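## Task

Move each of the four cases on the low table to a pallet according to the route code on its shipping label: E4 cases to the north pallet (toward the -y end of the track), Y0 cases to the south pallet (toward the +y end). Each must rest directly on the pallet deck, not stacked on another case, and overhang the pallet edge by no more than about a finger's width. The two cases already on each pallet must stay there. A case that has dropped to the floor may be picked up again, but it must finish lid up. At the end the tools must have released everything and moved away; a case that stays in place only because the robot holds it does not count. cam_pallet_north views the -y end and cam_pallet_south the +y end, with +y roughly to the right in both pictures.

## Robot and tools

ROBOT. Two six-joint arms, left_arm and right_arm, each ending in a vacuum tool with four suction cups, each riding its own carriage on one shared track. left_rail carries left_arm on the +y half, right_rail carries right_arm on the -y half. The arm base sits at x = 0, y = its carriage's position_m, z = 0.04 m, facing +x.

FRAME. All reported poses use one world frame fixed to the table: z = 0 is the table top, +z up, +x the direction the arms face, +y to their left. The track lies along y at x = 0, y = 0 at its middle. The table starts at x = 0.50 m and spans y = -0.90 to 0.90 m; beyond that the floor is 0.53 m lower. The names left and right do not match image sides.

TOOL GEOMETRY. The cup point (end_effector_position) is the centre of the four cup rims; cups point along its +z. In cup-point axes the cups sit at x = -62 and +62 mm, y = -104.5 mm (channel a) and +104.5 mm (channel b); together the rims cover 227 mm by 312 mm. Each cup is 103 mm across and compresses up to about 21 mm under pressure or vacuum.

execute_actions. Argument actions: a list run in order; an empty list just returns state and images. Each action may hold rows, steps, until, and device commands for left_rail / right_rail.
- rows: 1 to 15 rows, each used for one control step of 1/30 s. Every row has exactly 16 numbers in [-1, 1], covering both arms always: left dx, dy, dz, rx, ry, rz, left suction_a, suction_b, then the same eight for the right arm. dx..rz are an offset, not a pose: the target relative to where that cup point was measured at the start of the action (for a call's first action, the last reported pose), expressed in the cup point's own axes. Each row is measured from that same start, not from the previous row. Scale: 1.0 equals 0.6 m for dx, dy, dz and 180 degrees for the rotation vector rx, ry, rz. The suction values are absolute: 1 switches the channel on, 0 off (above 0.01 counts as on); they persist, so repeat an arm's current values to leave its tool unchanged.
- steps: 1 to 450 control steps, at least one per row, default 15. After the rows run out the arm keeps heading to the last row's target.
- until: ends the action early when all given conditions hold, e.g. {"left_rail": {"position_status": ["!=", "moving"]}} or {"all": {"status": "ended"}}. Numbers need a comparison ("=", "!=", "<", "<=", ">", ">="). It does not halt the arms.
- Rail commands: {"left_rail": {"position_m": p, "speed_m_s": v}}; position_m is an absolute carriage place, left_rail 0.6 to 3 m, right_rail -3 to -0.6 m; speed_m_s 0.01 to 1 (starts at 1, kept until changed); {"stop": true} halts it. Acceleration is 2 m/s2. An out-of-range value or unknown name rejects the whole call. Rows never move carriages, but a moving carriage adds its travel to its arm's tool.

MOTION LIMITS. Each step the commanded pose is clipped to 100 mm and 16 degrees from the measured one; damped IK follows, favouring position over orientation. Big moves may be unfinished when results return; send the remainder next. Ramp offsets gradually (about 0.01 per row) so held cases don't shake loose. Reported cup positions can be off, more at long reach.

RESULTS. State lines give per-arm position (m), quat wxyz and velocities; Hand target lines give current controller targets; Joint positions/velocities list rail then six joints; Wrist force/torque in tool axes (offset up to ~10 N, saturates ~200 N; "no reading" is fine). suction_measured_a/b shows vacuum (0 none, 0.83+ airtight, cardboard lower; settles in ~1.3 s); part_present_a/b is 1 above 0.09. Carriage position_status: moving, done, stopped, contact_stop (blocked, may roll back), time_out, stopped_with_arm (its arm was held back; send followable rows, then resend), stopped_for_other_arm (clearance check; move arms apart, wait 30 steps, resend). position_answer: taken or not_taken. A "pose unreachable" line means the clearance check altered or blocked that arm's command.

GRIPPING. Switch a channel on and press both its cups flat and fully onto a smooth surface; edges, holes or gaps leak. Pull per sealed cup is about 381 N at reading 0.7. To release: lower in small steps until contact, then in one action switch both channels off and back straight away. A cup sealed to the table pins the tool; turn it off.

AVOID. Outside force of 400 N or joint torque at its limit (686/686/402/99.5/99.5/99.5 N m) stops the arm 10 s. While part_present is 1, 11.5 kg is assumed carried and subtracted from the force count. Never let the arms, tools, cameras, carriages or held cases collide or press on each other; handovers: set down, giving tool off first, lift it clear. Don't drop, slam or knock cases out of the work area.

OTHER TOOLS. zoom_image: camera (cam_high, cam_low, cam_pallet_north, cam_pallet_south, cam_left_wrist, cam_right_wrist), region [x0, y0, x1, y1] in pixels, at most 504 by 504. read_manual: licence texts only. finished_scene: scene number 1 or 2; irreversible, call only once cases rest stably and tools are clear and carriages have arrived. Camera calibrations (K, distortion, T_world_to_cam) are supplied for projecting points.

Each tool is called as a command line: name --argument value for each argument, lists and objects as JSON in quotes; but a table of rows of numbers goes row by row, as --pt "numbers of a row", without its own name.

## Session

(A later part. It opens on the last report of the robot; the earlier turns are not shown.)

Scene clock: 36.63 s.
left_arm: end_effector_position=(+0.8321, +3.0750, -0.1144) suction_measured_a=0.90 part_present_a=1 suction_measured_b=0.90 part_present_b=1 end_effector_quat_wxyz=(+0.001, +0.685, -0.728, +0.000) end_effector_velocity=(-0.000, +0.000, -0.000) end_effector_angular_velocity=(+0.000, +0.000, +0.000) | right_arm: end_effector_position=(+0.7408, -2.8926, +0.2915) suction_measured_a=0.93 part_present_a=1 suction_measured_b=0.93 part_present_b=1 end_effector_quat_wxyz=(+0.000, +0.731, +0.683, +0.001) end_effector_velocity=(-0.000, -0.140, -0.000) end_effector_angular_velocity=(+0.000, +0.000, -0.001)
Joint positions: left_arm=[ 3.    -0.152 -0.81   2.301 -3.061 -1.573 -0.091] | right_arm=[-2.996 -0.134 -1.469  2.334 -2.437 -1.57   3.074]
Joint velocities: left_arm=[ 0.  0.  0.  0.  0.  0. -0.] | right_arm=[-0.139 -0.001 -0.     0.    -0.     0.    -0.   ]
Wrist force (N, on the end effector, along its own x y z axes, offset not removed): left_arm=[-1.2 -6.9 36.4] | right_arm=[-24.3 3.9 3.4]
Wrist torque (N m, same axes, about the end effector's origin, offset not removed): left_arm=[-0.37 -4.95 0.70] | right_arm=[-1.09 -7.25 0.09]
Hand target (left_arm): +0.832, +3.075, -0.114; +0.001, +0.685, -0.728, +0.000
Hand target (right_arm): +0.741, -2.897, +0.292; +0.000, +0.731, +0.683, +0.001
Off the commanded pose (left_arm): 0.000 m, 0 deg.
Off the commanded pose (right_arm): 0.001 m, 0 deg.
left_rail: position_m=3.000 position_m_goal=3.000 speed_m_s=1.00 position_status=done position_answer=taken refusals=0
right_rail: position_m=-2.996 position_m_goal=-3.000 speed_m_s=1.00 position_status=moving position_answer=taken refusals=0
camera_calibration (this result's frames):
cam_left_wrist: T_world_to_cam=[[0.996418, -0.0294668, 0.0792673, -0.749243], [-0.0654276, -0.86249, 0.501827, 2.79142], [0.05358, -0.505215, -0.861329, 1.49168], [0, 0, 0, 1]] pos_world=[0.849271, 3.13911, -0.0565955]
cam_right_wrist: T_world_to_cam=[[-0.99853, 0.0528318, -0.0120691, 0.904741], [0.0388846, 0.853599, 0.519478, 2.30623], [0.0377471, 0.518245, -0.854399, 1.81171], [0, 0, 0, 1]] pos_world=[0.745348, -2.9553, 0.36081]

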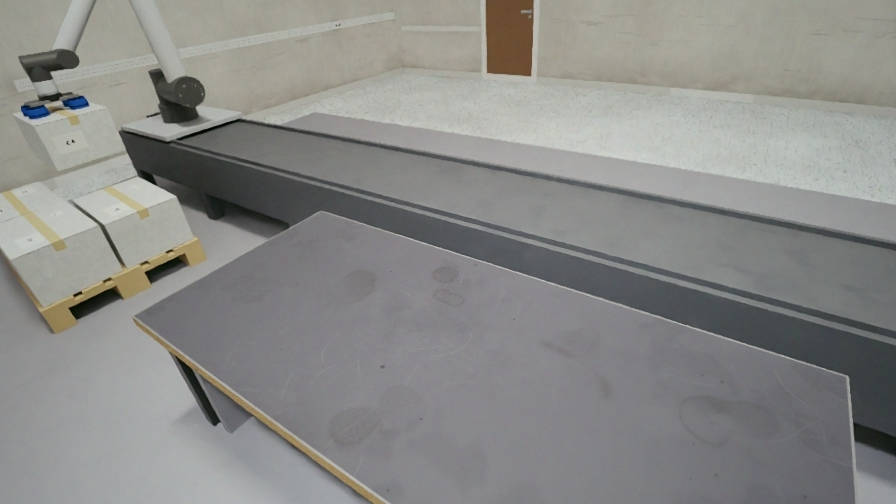

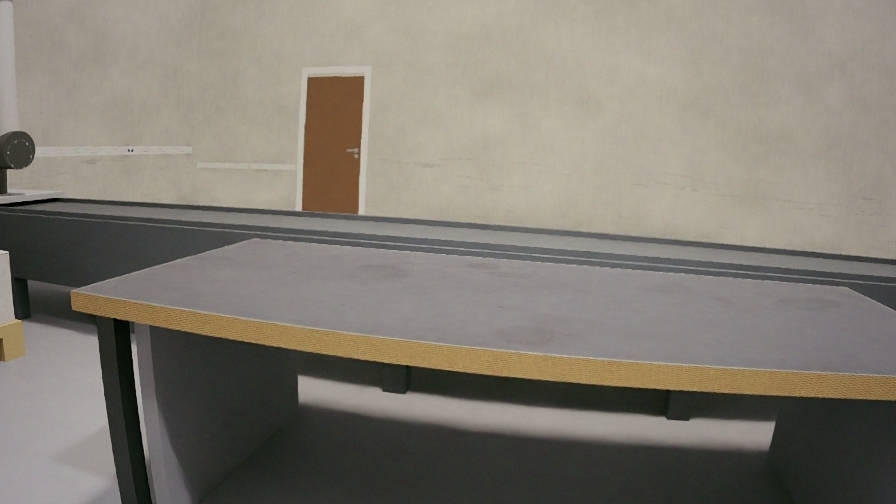

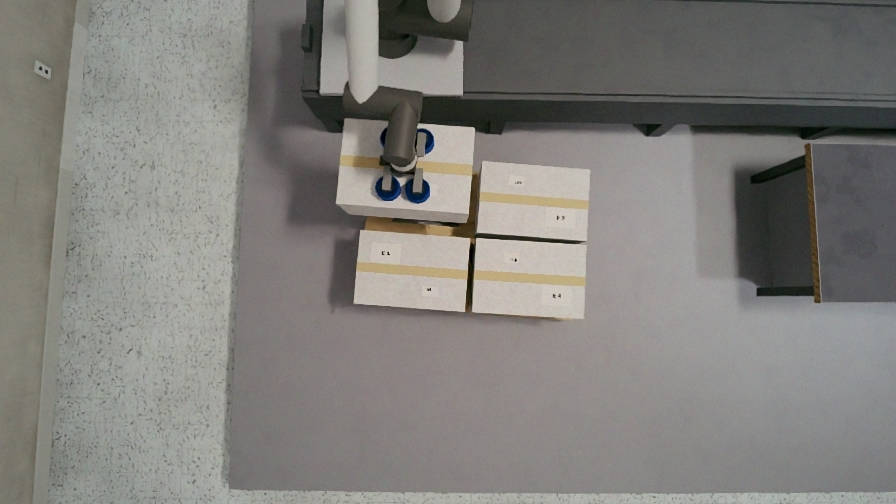

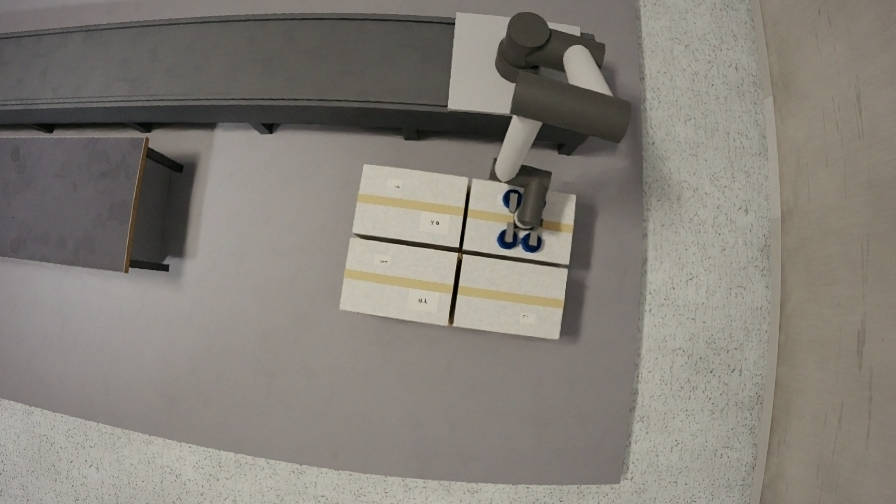

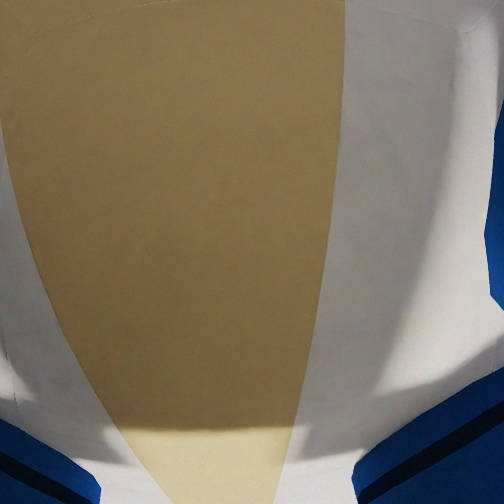

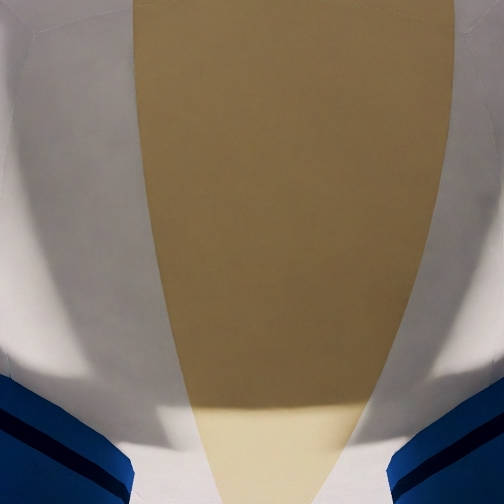

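Clear. Down to z≈-0.105.

execute_actions --actions '[{"steps":1},{"rows":[[0,0,0.0025,0,0,0,1,1,0,0,0.02,0,0,0,1,1],[0,0,0.0025,0,0,0,1,1,0,0,0.05,0,0,0,1,1],[0,0,0.0025,0,0,0,1,1,0,0,0.09,0,0,0,1,1],[0,0,0.0025,0,0,0,1,1,0,0,0.14,0,0,0,1,1],[0,0,0.0025,0,0,0,1,1,0,0,0.2,0,0,0,1,1],[0,0,0.0025,0,0,0,1,1,0,0,0.66,0,0,0,1,1]],"steps":36}]'

zoom_image --camera "cam_pallet_north" --region '[320,140,520,340]'

Scene clock: 38.13 s.
left_arm: end_effector_position=(+0.8321, +3.0750, -0.1159) suction_measured_a=0.90 part_present_a=1 suction_measured_b=0.90 part_present_b=1 end_effector_quat_wxyz=(+0.001, +0.685, -0.728, +0.000) end_effector_velocity=(-0.000, -0.000, -0.000) end_effector_angular_velocity=(+0.000, +0.000, -0.000) | right_arm: end_effector_position=(+0.7408, -2.8971, -0.1044) suction_measured_a=0.93 part_present_a=1 suction_measured_b=0.93 part_present_b=1 end_effector_quat_wxyz=(+0.000, +0.731, +0.683, +0.001) end_effector_velocity=(+0.002, +0.000, -0.005) end_effector_angular_velocity=(-0.000, -0.002, +0.000)
Joint positions: left_arm=[ 3.    -0.152 -0.807  2.301 -3.063 -1.573 -0.091] | right_arm=[-3.    -0.135 -0.829  2.43  -3.173 -1.569  3.074]
Joint velocities: left_arm=[ 0. -0.  0. -0. -0. -0.  0.] | right_arm=[ 0.     0.001  0.009 -0.003 -0.007  0.     0.   ]
Wrist force (N, on the end effector, along its own x y z axes, offset not removed): left_arm=[1.2 -6.4 38.1] | right_arm=[-3.1 6.5 0.6]
Wrist torque (N m, same axes, about the end effector's origin, offset not removed): left_arm=[-0.31 -5.26 0.57] | right_arm=[-0.66 -3.90 0.36]
Hand target (left_arm): +0.832, +3.075, -0.116; +0.001, +0.685, -0.728, +0.000
Hand target (right_arm): +0.741, -2.897, -0.105; +0.000, +0.731, +0.683, +0.001
Off the commanded pose (left_arm): 0.000 m, 0 deg.
Off the commanded pose (right_arm): 0.001 m, 0 deg.
left_rail: position_m=3.000 position_m_goal=3.000 speed_m_s=1.00 position_status=done position_answer=taken refusals=0
right_rail: position_m=-3.000 position_m_goal=-3.000 speed_m_s=1.00 position_status=done position_answer=taken refusals=0
camera_calibration (this result's frames):
cam_left_wrist: T_world_to_cam=[[0.996418, -0.0294668, 0.0792679, -0.749124], [-0.0654279, -0.86249, 0.501827, 2.79217], [0.0535805, -0.505215, -0.861328, 1.49038], [0, 0, 0, 1]] pos_world=[0.849271, 3.13911, -0.0580931]
cam_right_wrist: T_world_to_cam=[[-0.99853, 0.0528538, -0.012004, 0.900291], [0.0389287, 0.853478, 0.519672, 2.51535], [0.0377118, 0.518441, -0.854281, 1.47637], [0, 0, 0, 1]] pos_world=[0.745372, -2.95979, -0.0351195]

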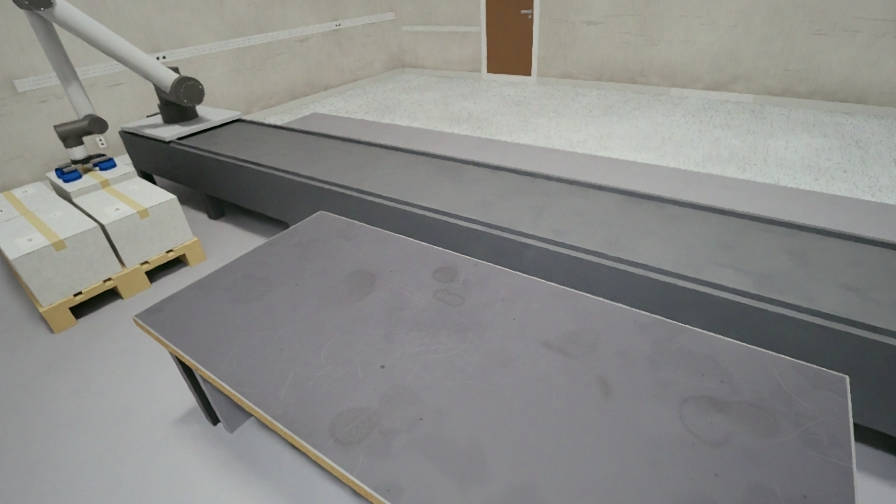

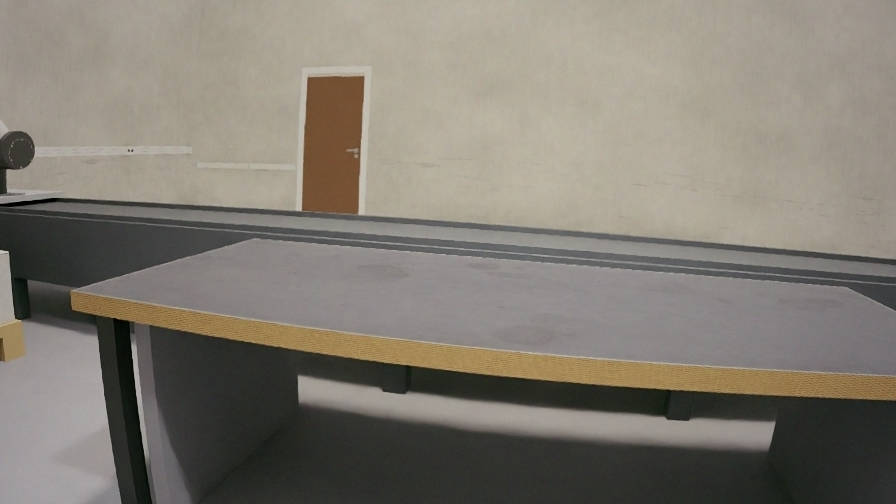

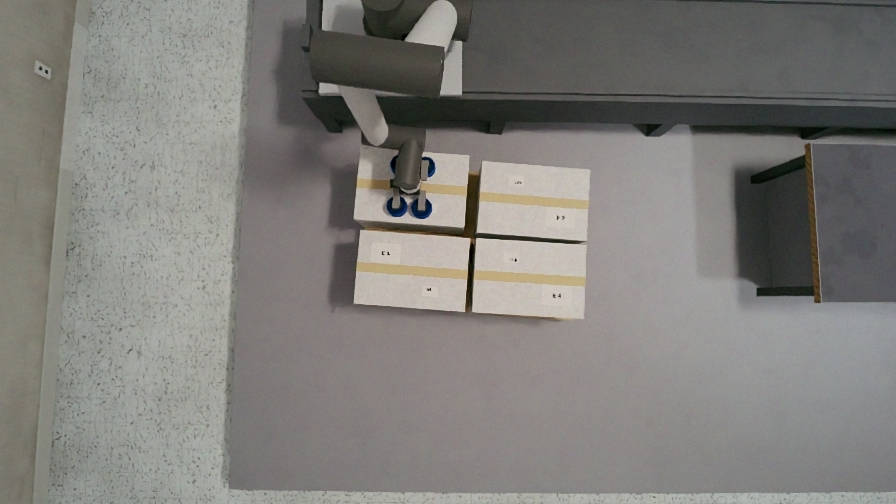

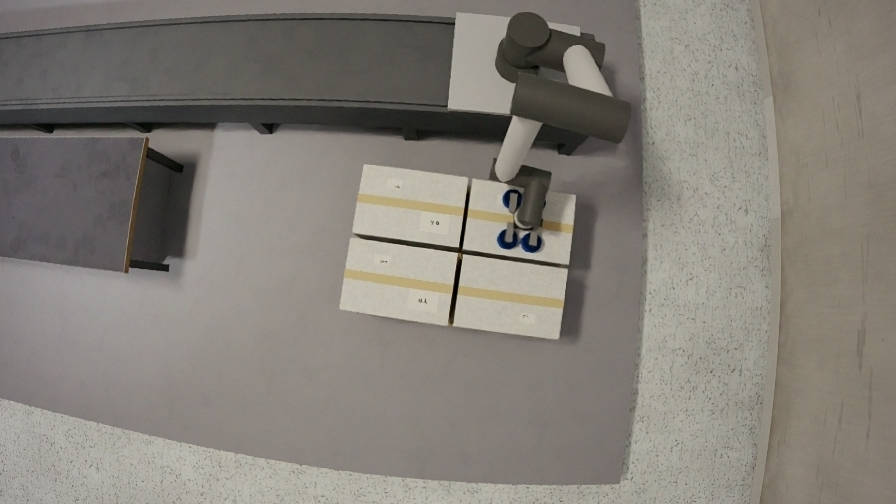

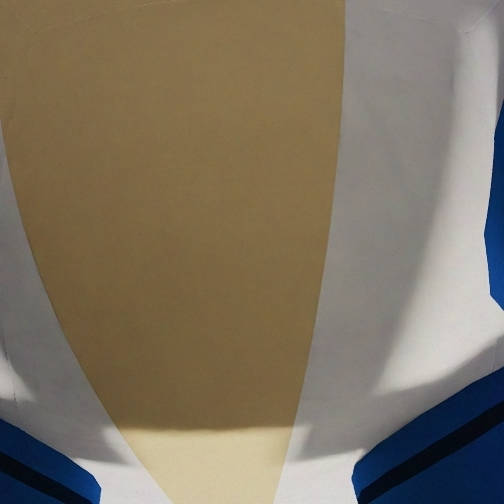

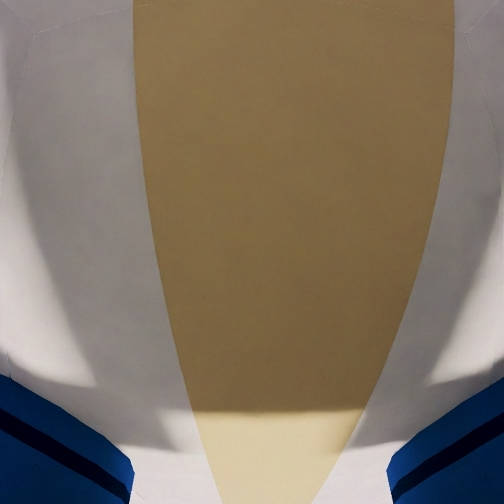

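Region (320, 140, 520, 340) of cam_pallet_north's 896x504 image, scaled by 2.520, with more detail than that image has.

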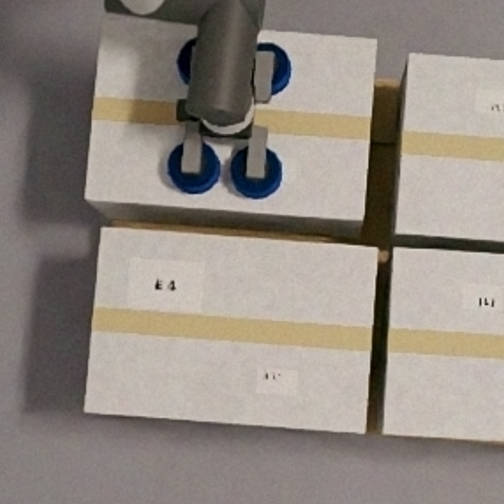

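execute_actions --actions '[{"rows":[[0,0,0.0025,0,0,0,1,1,0.008,0.005,0.003,0,0,0,1,1],[0,0,0.0025,0,0,0,1,1,0.018,0.012,0.008,0,0,0,1,1],[0,0,0.0025,0,0,0,1,1,0.03,0.02,0.014,0,0,0,1,1],[0,0,0.0025,0,0,0,1,1,0.042,0.03,0.02,0,0,0,1,1],[0,0,0.0025,0,0,0,1,1,0.054,0.04,0.027,0,0,0,1,1],[0,0,0.0025,0,0,0,1,1,0.062,0.047,0.034,0,0,0,1,1],[0,0,0.0025,0,0,0,1,1,0.067,0.05,0.04,0,0,0,1,1],[0,0,0.0025,0,0,0,1,1,0.067,0.05,0.044,0,0,0,1,1]],"steps":18}]'

zoom_image --camera "cam_pallet_north" --region '[320,140,520,340]'

Scene clock: 39.10 s.
left_arm: end_effector_position=(+0.8321, +3.0750, -0.1174) suction_measured_a=0.90 part_present_a=1 suction_measured_b=0.90 part_present_b=1 end_effector_quat_wxyz=(+0.001, +0.685, -0.728, +0.000) end_effector_velocity=(+0.000, -0.000, -0.000) end_effector_angular_velocity=(-0.000, -0.000, +0.000) | right_arm: end_effector_position=(+0.7732, -2.8592, -0.1305) suction_measured_a=0.93 part_present_a=1 suction_measured_b=0.93 part_present_b=1 end_effector_quat_wxyz=(+0.000, +0.730, +0.683, +0.001) end_effector_velocity=(+0.003, +0.003, -0.003) end_effector_angular_velocity=(-0.000, +0.000, -0.001)
Joint positions: left_arm=[ 3.    -0.152 -0.805  2.301 -3.065 -1.573 -0.091] | right_arm=[-3.    -0.079 -0.786  2.37  -3.156 -1.569  3.13 ]
Joint velocities: left_arm=[ 0. -0.  0. -0. -0.  0. -0.] | right_arm=[ 0.     0.004  0.005 -0.006  0.001 -0.     0.005]
Wrist force (N, on the end effector, along its own x y z axes, offset not removed): left_arm=[2.6 -7.3 35.9] | right_arm=[0.3 2.1 -3.3]
Wrist torque (N m, same axes, about the end effector's origin, offset not removed): left_arm=[-0.45 -5.38 0.65] | right_arm=[-1.16 -4.30 0.37]
Hand target (left_arm): +0.832, +3.075, -0.117; +0.001, +0.685, -0.728, +0.000
Hand target (right_arm): +0.773, -2.859, -0.131; +0.000, +0.731, +0.683, +0.001
Off the commanded pose (left_arm): 0.000 m, 0 deg.
Off the commanded pose (right_arm): 0.000 m, 0 deg.
left_rail: position_m=3.000 position_m_goal=3.000 speed_m_s=1.00 position_status=done position_answer=taken refusals=0
right_rail: position_m=-3.000 position_m_goal=-3.000 speed_m_s=1.00 position_status=done position_answer=taken refusals=0
camera_calibration (this result's frames):
cam_left_wrist: T_world_to_cam=[[0.996418, -0.0294687, 0.0792697, -0.748999], [-0.0654305, -0.86249, 0.501827, 2.79292], [0.0535811, -0.505216, -0.861328, 1.4891], [0, 0, 0, 1]] pos_world=[0.84927, 3.13911, -0.0595873]
cam_right_wrist: T_world_to_cam=[[-0.998534, 0.0528019, -0.0119057, 0.930125], [0.0389313, 0.853424, 0.519762, 2.49517], [0.0376051, 0.518537, -0.854228, 1.43356], [0, 0, 0, 1]] pos_world=[0.777712, -2.9219, -0.0612303]

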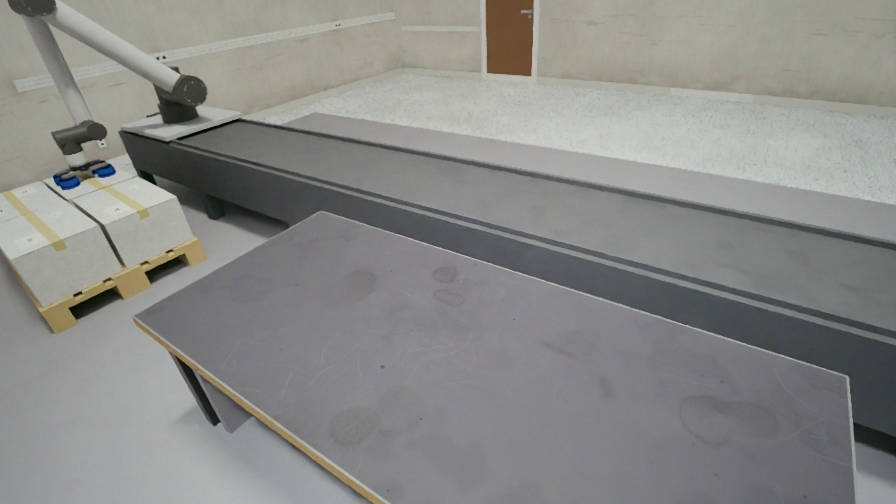

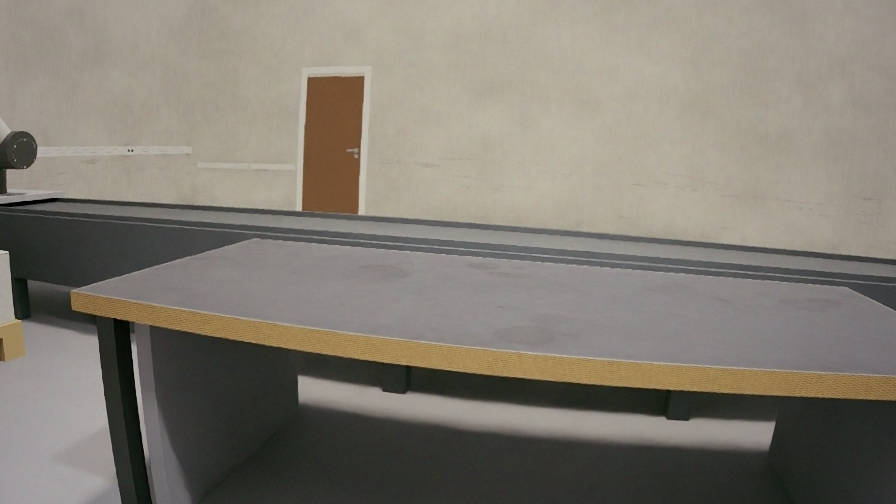

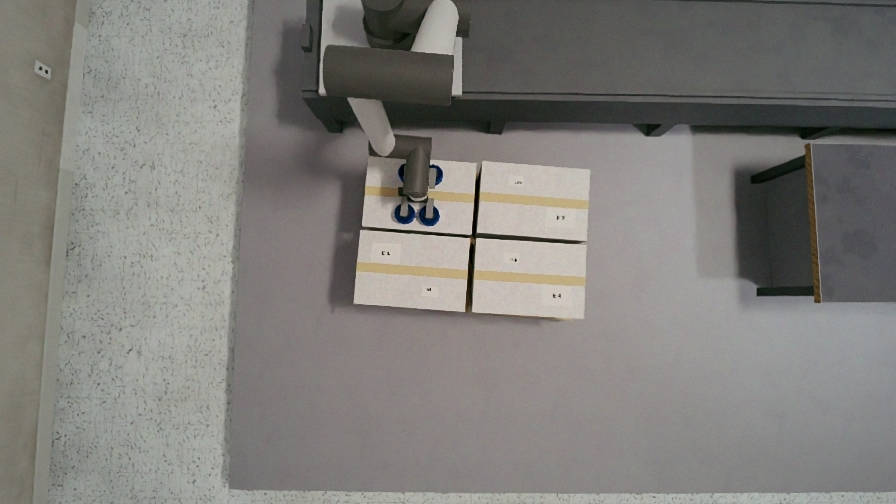

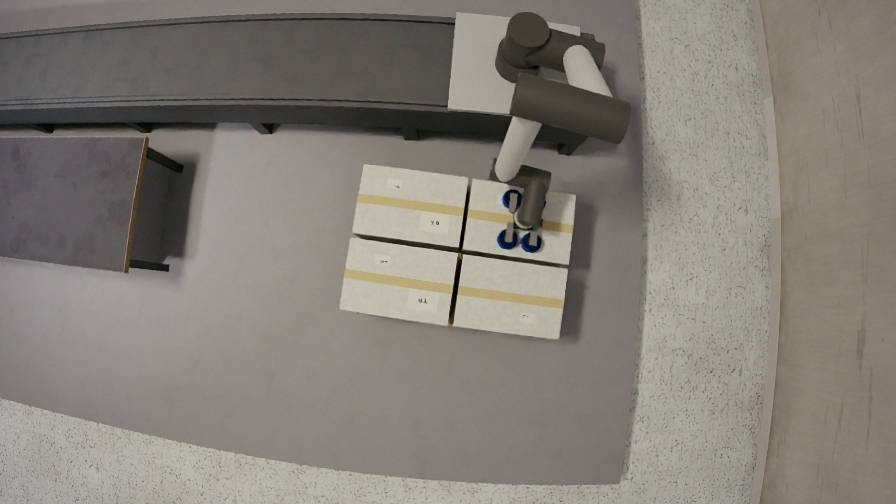

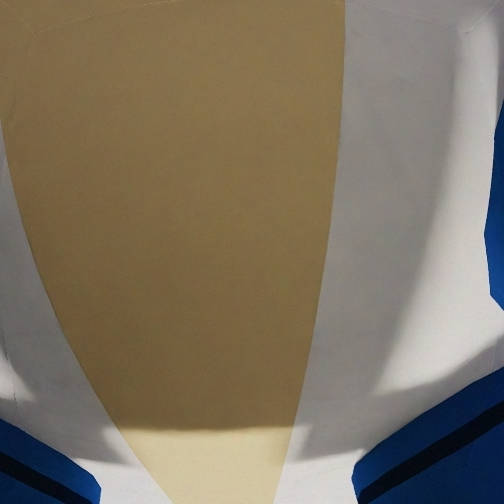

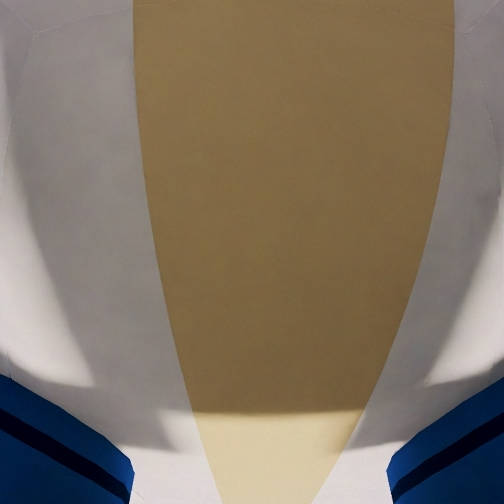

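Region (320, 140, 520, 340) of cam_pallet_north's 896x504 image, scaled by 2.520, with more detail than that image has.

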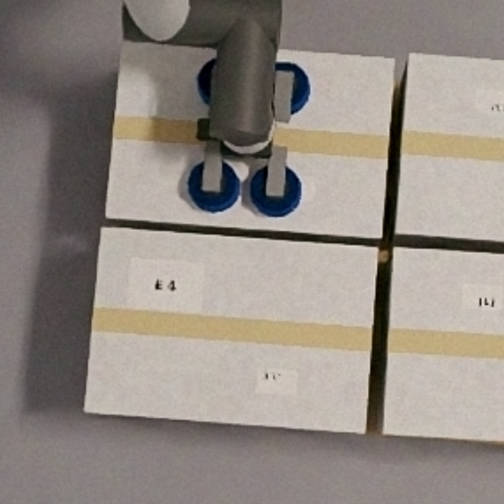

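execute_actions --actions '[{"rows":[[0,0,0.0025,0,0,0,1,1,0,0,0.006,0,0,0,1,1]],"steps":8}]'

Scene clock: 39.63 s.
left_arm: end_effector_position=(+0.8321, +3.0750, -0.1188) suction_measured_a=0.90 part_present_a=1 suction_measured_b=0.90 part_present_b=1 end_effector_quat_wxyz=(+0.001, +0.685, -0.728, +0.000) end_effector_velocity=(-0.000, +0.000, -0.002) end_effector_angular_velocity=(+0.000, +0.000, -0.000) | right_arm: end_effector_position=(+0.7731, -2.8591, -0.1338) suction_measured_a=0.93 part_present_a=1 suction_measured_b=0.93 part_present_b=1 end_effector_quat_wxyz=(+0.000, +0.730, +0.683, +0.001) end_effector_velocity=(+0.000, -0.001, -0.003) end_effector_angular_velocity=(-0.000, -0.002, +0.000)
Joint positions: left_arm=[ 3.    -0.152 -0.803  2.3   -3.067 -1.573 -0.091] | right_arm=[-3.    -0.079 -0.78   2.369 -3.161 -1.57   3.13 ]
Joint velocities: left_arm=[ 0.     0.     0.002 -0.    -0.002 -0.     0.   ] | right_arm=[ 0.    -0.001  0.006 -0.001 -0.007  0.    -0.001]
Wrist force (N, on the end effector, along its own x y z axes, offset not removed): left_arm=[-1.5 -8.4 38.3] | right_arm=[6.2 4.1 2.8]
Wrist torque (N m, same axes, about the end effector's origin, offset not removed): left_arm=[-0.60 -4.93 0.66] | right_arm=[-0.74 -5.24 0.17]
Hand target (left_arm): +0.832, +3.075, -0.119; +0.001, +0.685, -0.728, +0.000
Hand target (right_arm): +0.773, -2.859, -0.134; +0.000, +0.730, +0.683, +0.001
Off the commanded pose (left_arm): 0.000 m, 0 deg.
Off the commanded pose (right_arm): 0.000 m, 0 deg.
left_rail: position_m=3.000 position_m_goal=3.000 speed_m_s=1.00 position_status=done position_answer=taken refusals=0
right_rail: position_m=-3.000 position_m_goal=-3.000 speed_m_s=1.00 position_status=done position_answer=taken refusals=0
camera_calibration (this result's frames):
cam_left_wrist: T_world_to_cam=[[0.996419, -0.0294655, 0.0792548, -0.748897], [-0.0654201, -0.862491, 0.501826, 2.7936], [0.05357, -0.505213, -0.86133, 1.48791], [0, 0, 0, 1]] pos_world=[0.849265, 3.1391, -0.0609654]
cam_right_wrist: T_world_to_cam=[[-0.99854, 0.0527334, -0.011688, 0.929852], [0.0389867, 0.853434, 0.51974, 2.4968], [0.0373827, 0.518526, -0.854244, 1.43077], [0, 0, 0, 1]] pos_world=[0.777667, -2.92178, -0.0645884]

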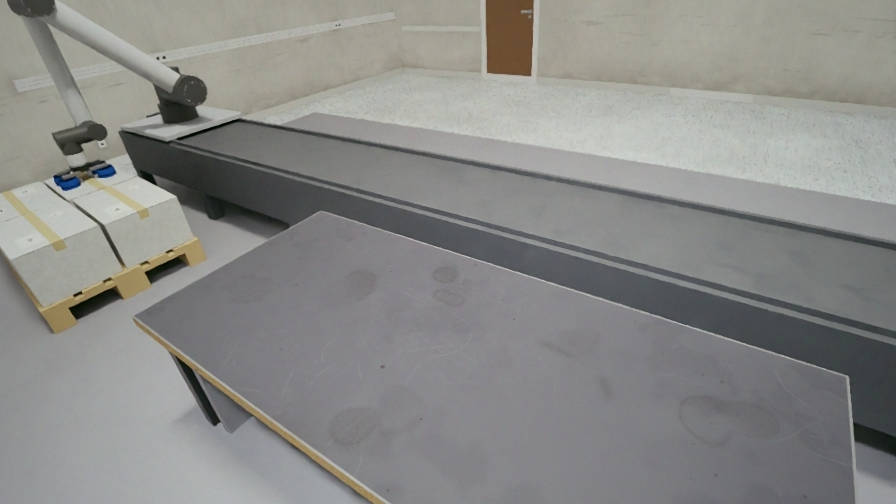

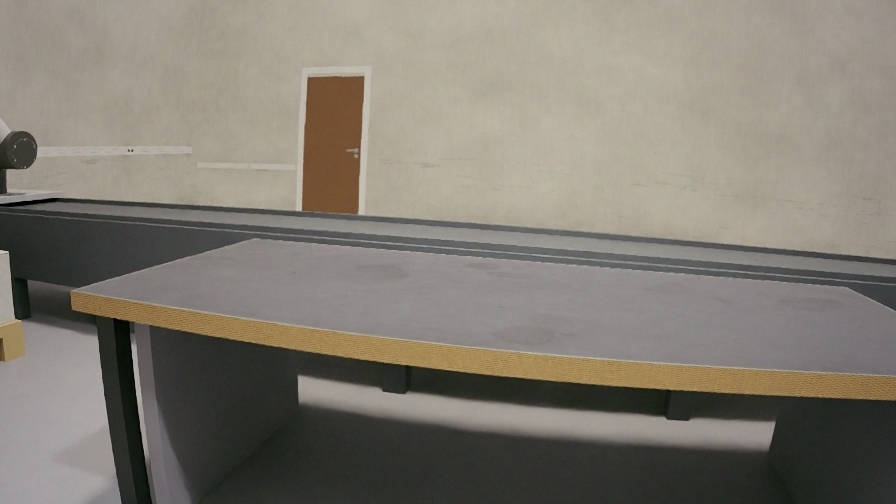

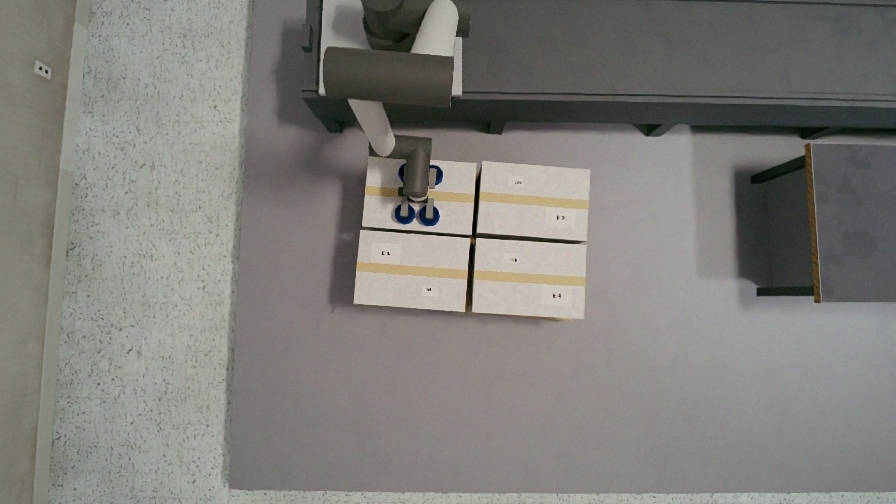

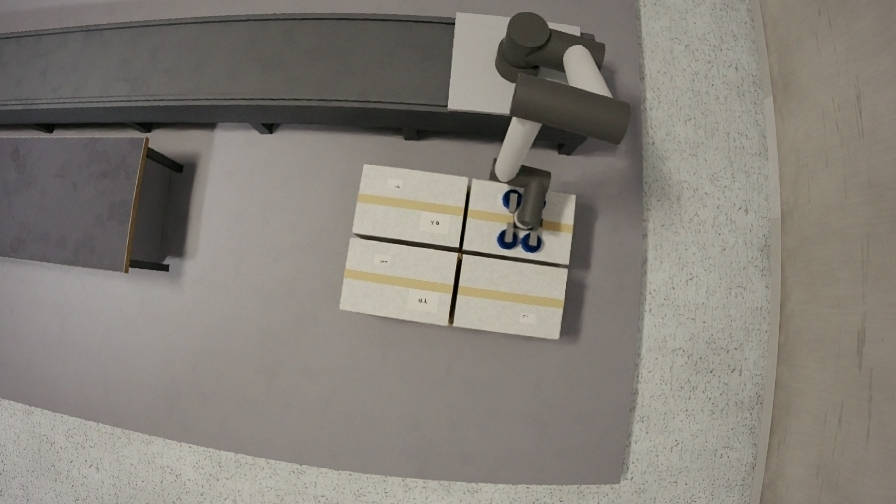

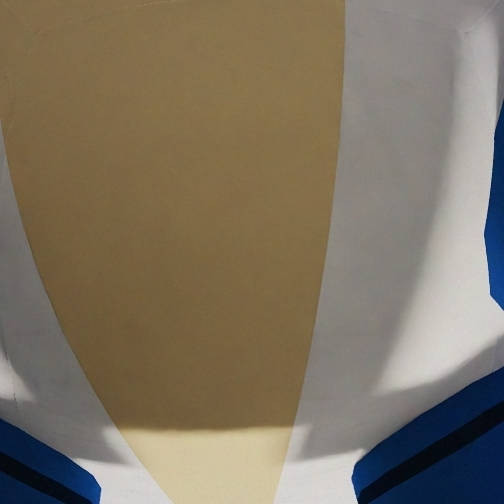

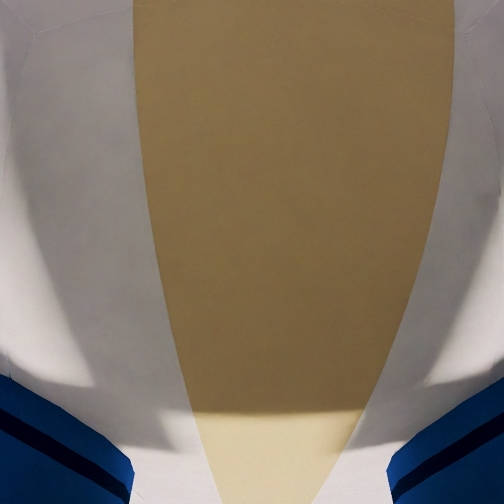

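execute_actions --actions '[{"rows":[[0,0,0.003,0,0,0,1,1,0,0,0.0035,0,0,0,1,1]],"steps":8}]'

Scene clock: 40.03 s.
left_arm: end_effector_position=(+0.8323, +3.0750, -0.1201) suction_measured_a=0.90 part_present_a=1 suction_measured_b=0.90 part_present_b=1 end_effector_quat_wxyz=(+0.001, +0.685, -0.728, +0.000) end_effector_velocity=(-0.000, +0.000, -0.001) end_effector_angular_velocity=(+0.000, +0.000, +0.000) | right_arm: end_effector_position=(+0.7731, -2.8591, -0.1358) suction_measured_a=0.93 part_present_a=1 suction_measured_b=0.93 part_present_b=1 end_effector_quat_wxyz=(+0.000, +0.730, +0.683, +0.001) end_effector_velocity=(+0.000, -0.000, -0.002) end_effector_angular_velocity=(-0.000, -0.000, +0.000)
Joint positions: left_arm=[ 3.    -0.152 -0.801  2.3   -3.07  -1.573 -0.091] | right_arm=[-3.    -0.079 -0.777  2.368 -3.163 -1.57   3.13 ]
Joint velocities: left_arm=[ 0.     0.     0.002  0.    -0.001  0.    -0.   ] | right_arm=[ 0.     0.     0.003 -0.001 -0.003 -0.    -0.   ]
Wrist force (N, on the end effector, along its own x y z axes, offset not removed): left_arm=[17.6 44.1 -102.0] | right_arm=[4.9 1.7 0.3]
Wrist torque (N m, same axes, about the end effector's origin, offset not removed): left_arm=[9.46 -17.77 -0.79] | right_arm=[-0.95 -5.27 0.42]
Hand target (left_arm): +0.832, +3.075, -0.121; +0.001, +0.685, -0.728, +0.000
Hand target (right_arm): +0.773, -2.859, -0.136; +0.000, +0.730, +0.683, +0.001
Off the commanded pose (left_arm): 0.000 m, 0 deg.
Off the commanded pose (right_arm): 0.000 m, 0 deg.
left_rail: position_m=3.000 position_m_goal=3.000 speed_m_s=1.00 position_status=done position_answer=taken refusals=0
right_rail: position_m=-3.000 position_m_goal=-3.000 speed_m_s=1.00 position_status=done position_answer=taken refusals=0
camera_calibration (this result's frames):
cam_left_wrist: T_world_to_cam=[[0.996377, -0.0294646, 0.0797825, -0.748833], [-0.0656787, -0.862551, 0.501689, 2.79469], [0.0540345, -0.505111, -0.861361, 1.48601], [0, 0, 0, 1]] pos_world=[0.849375, 3.1391, -0.0623261]
cam_right_wrist: T_world_to_cam=[[-0.998541, 0.0527286, -0.0116785, 0.929826], [0.0389875, 0.853434, 0.51974, 2.49786], [0.037372, 0.518527, -0.854244, 1.42915], [0, 0, 0, 1]] pos_world=[0.777674, -2.92184, -0.0665368]

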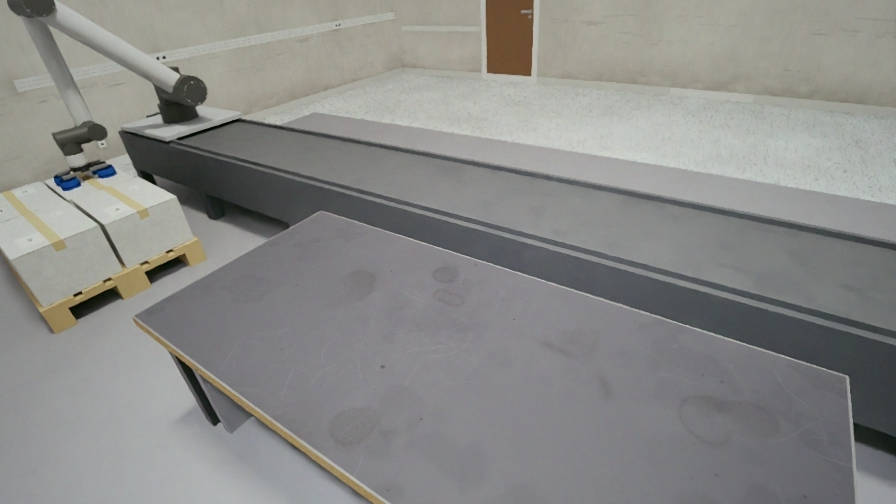

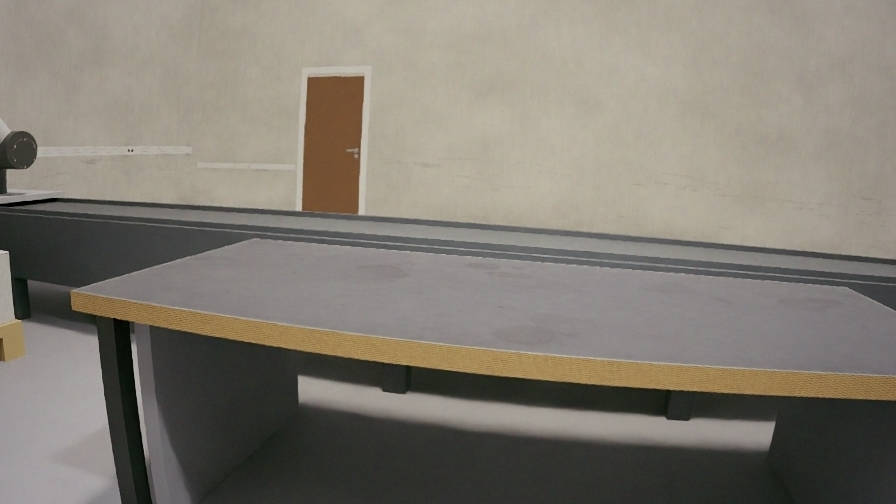

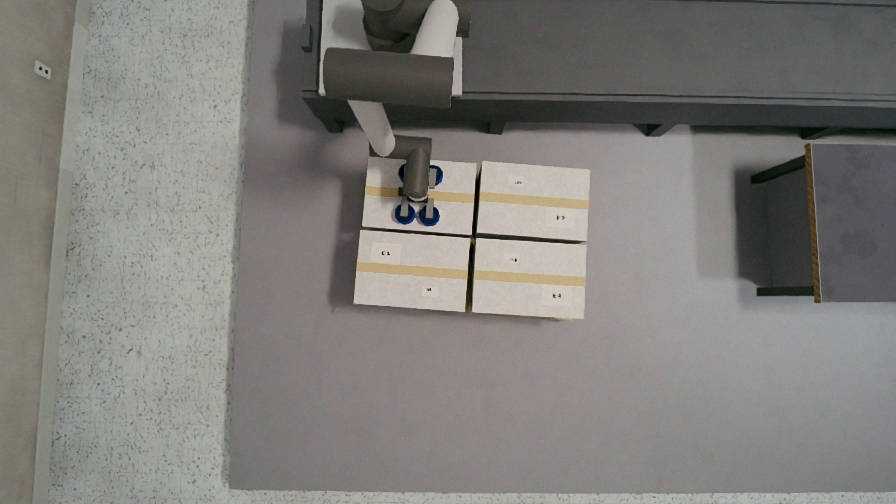

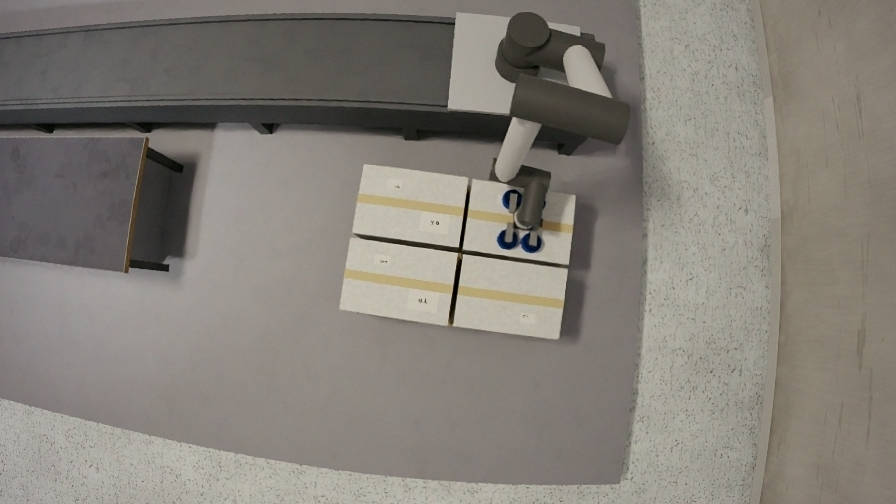

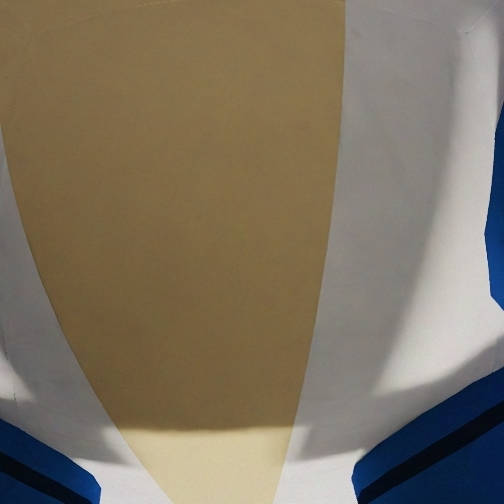

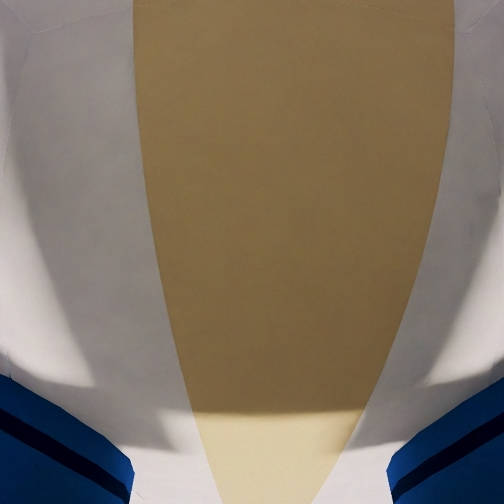

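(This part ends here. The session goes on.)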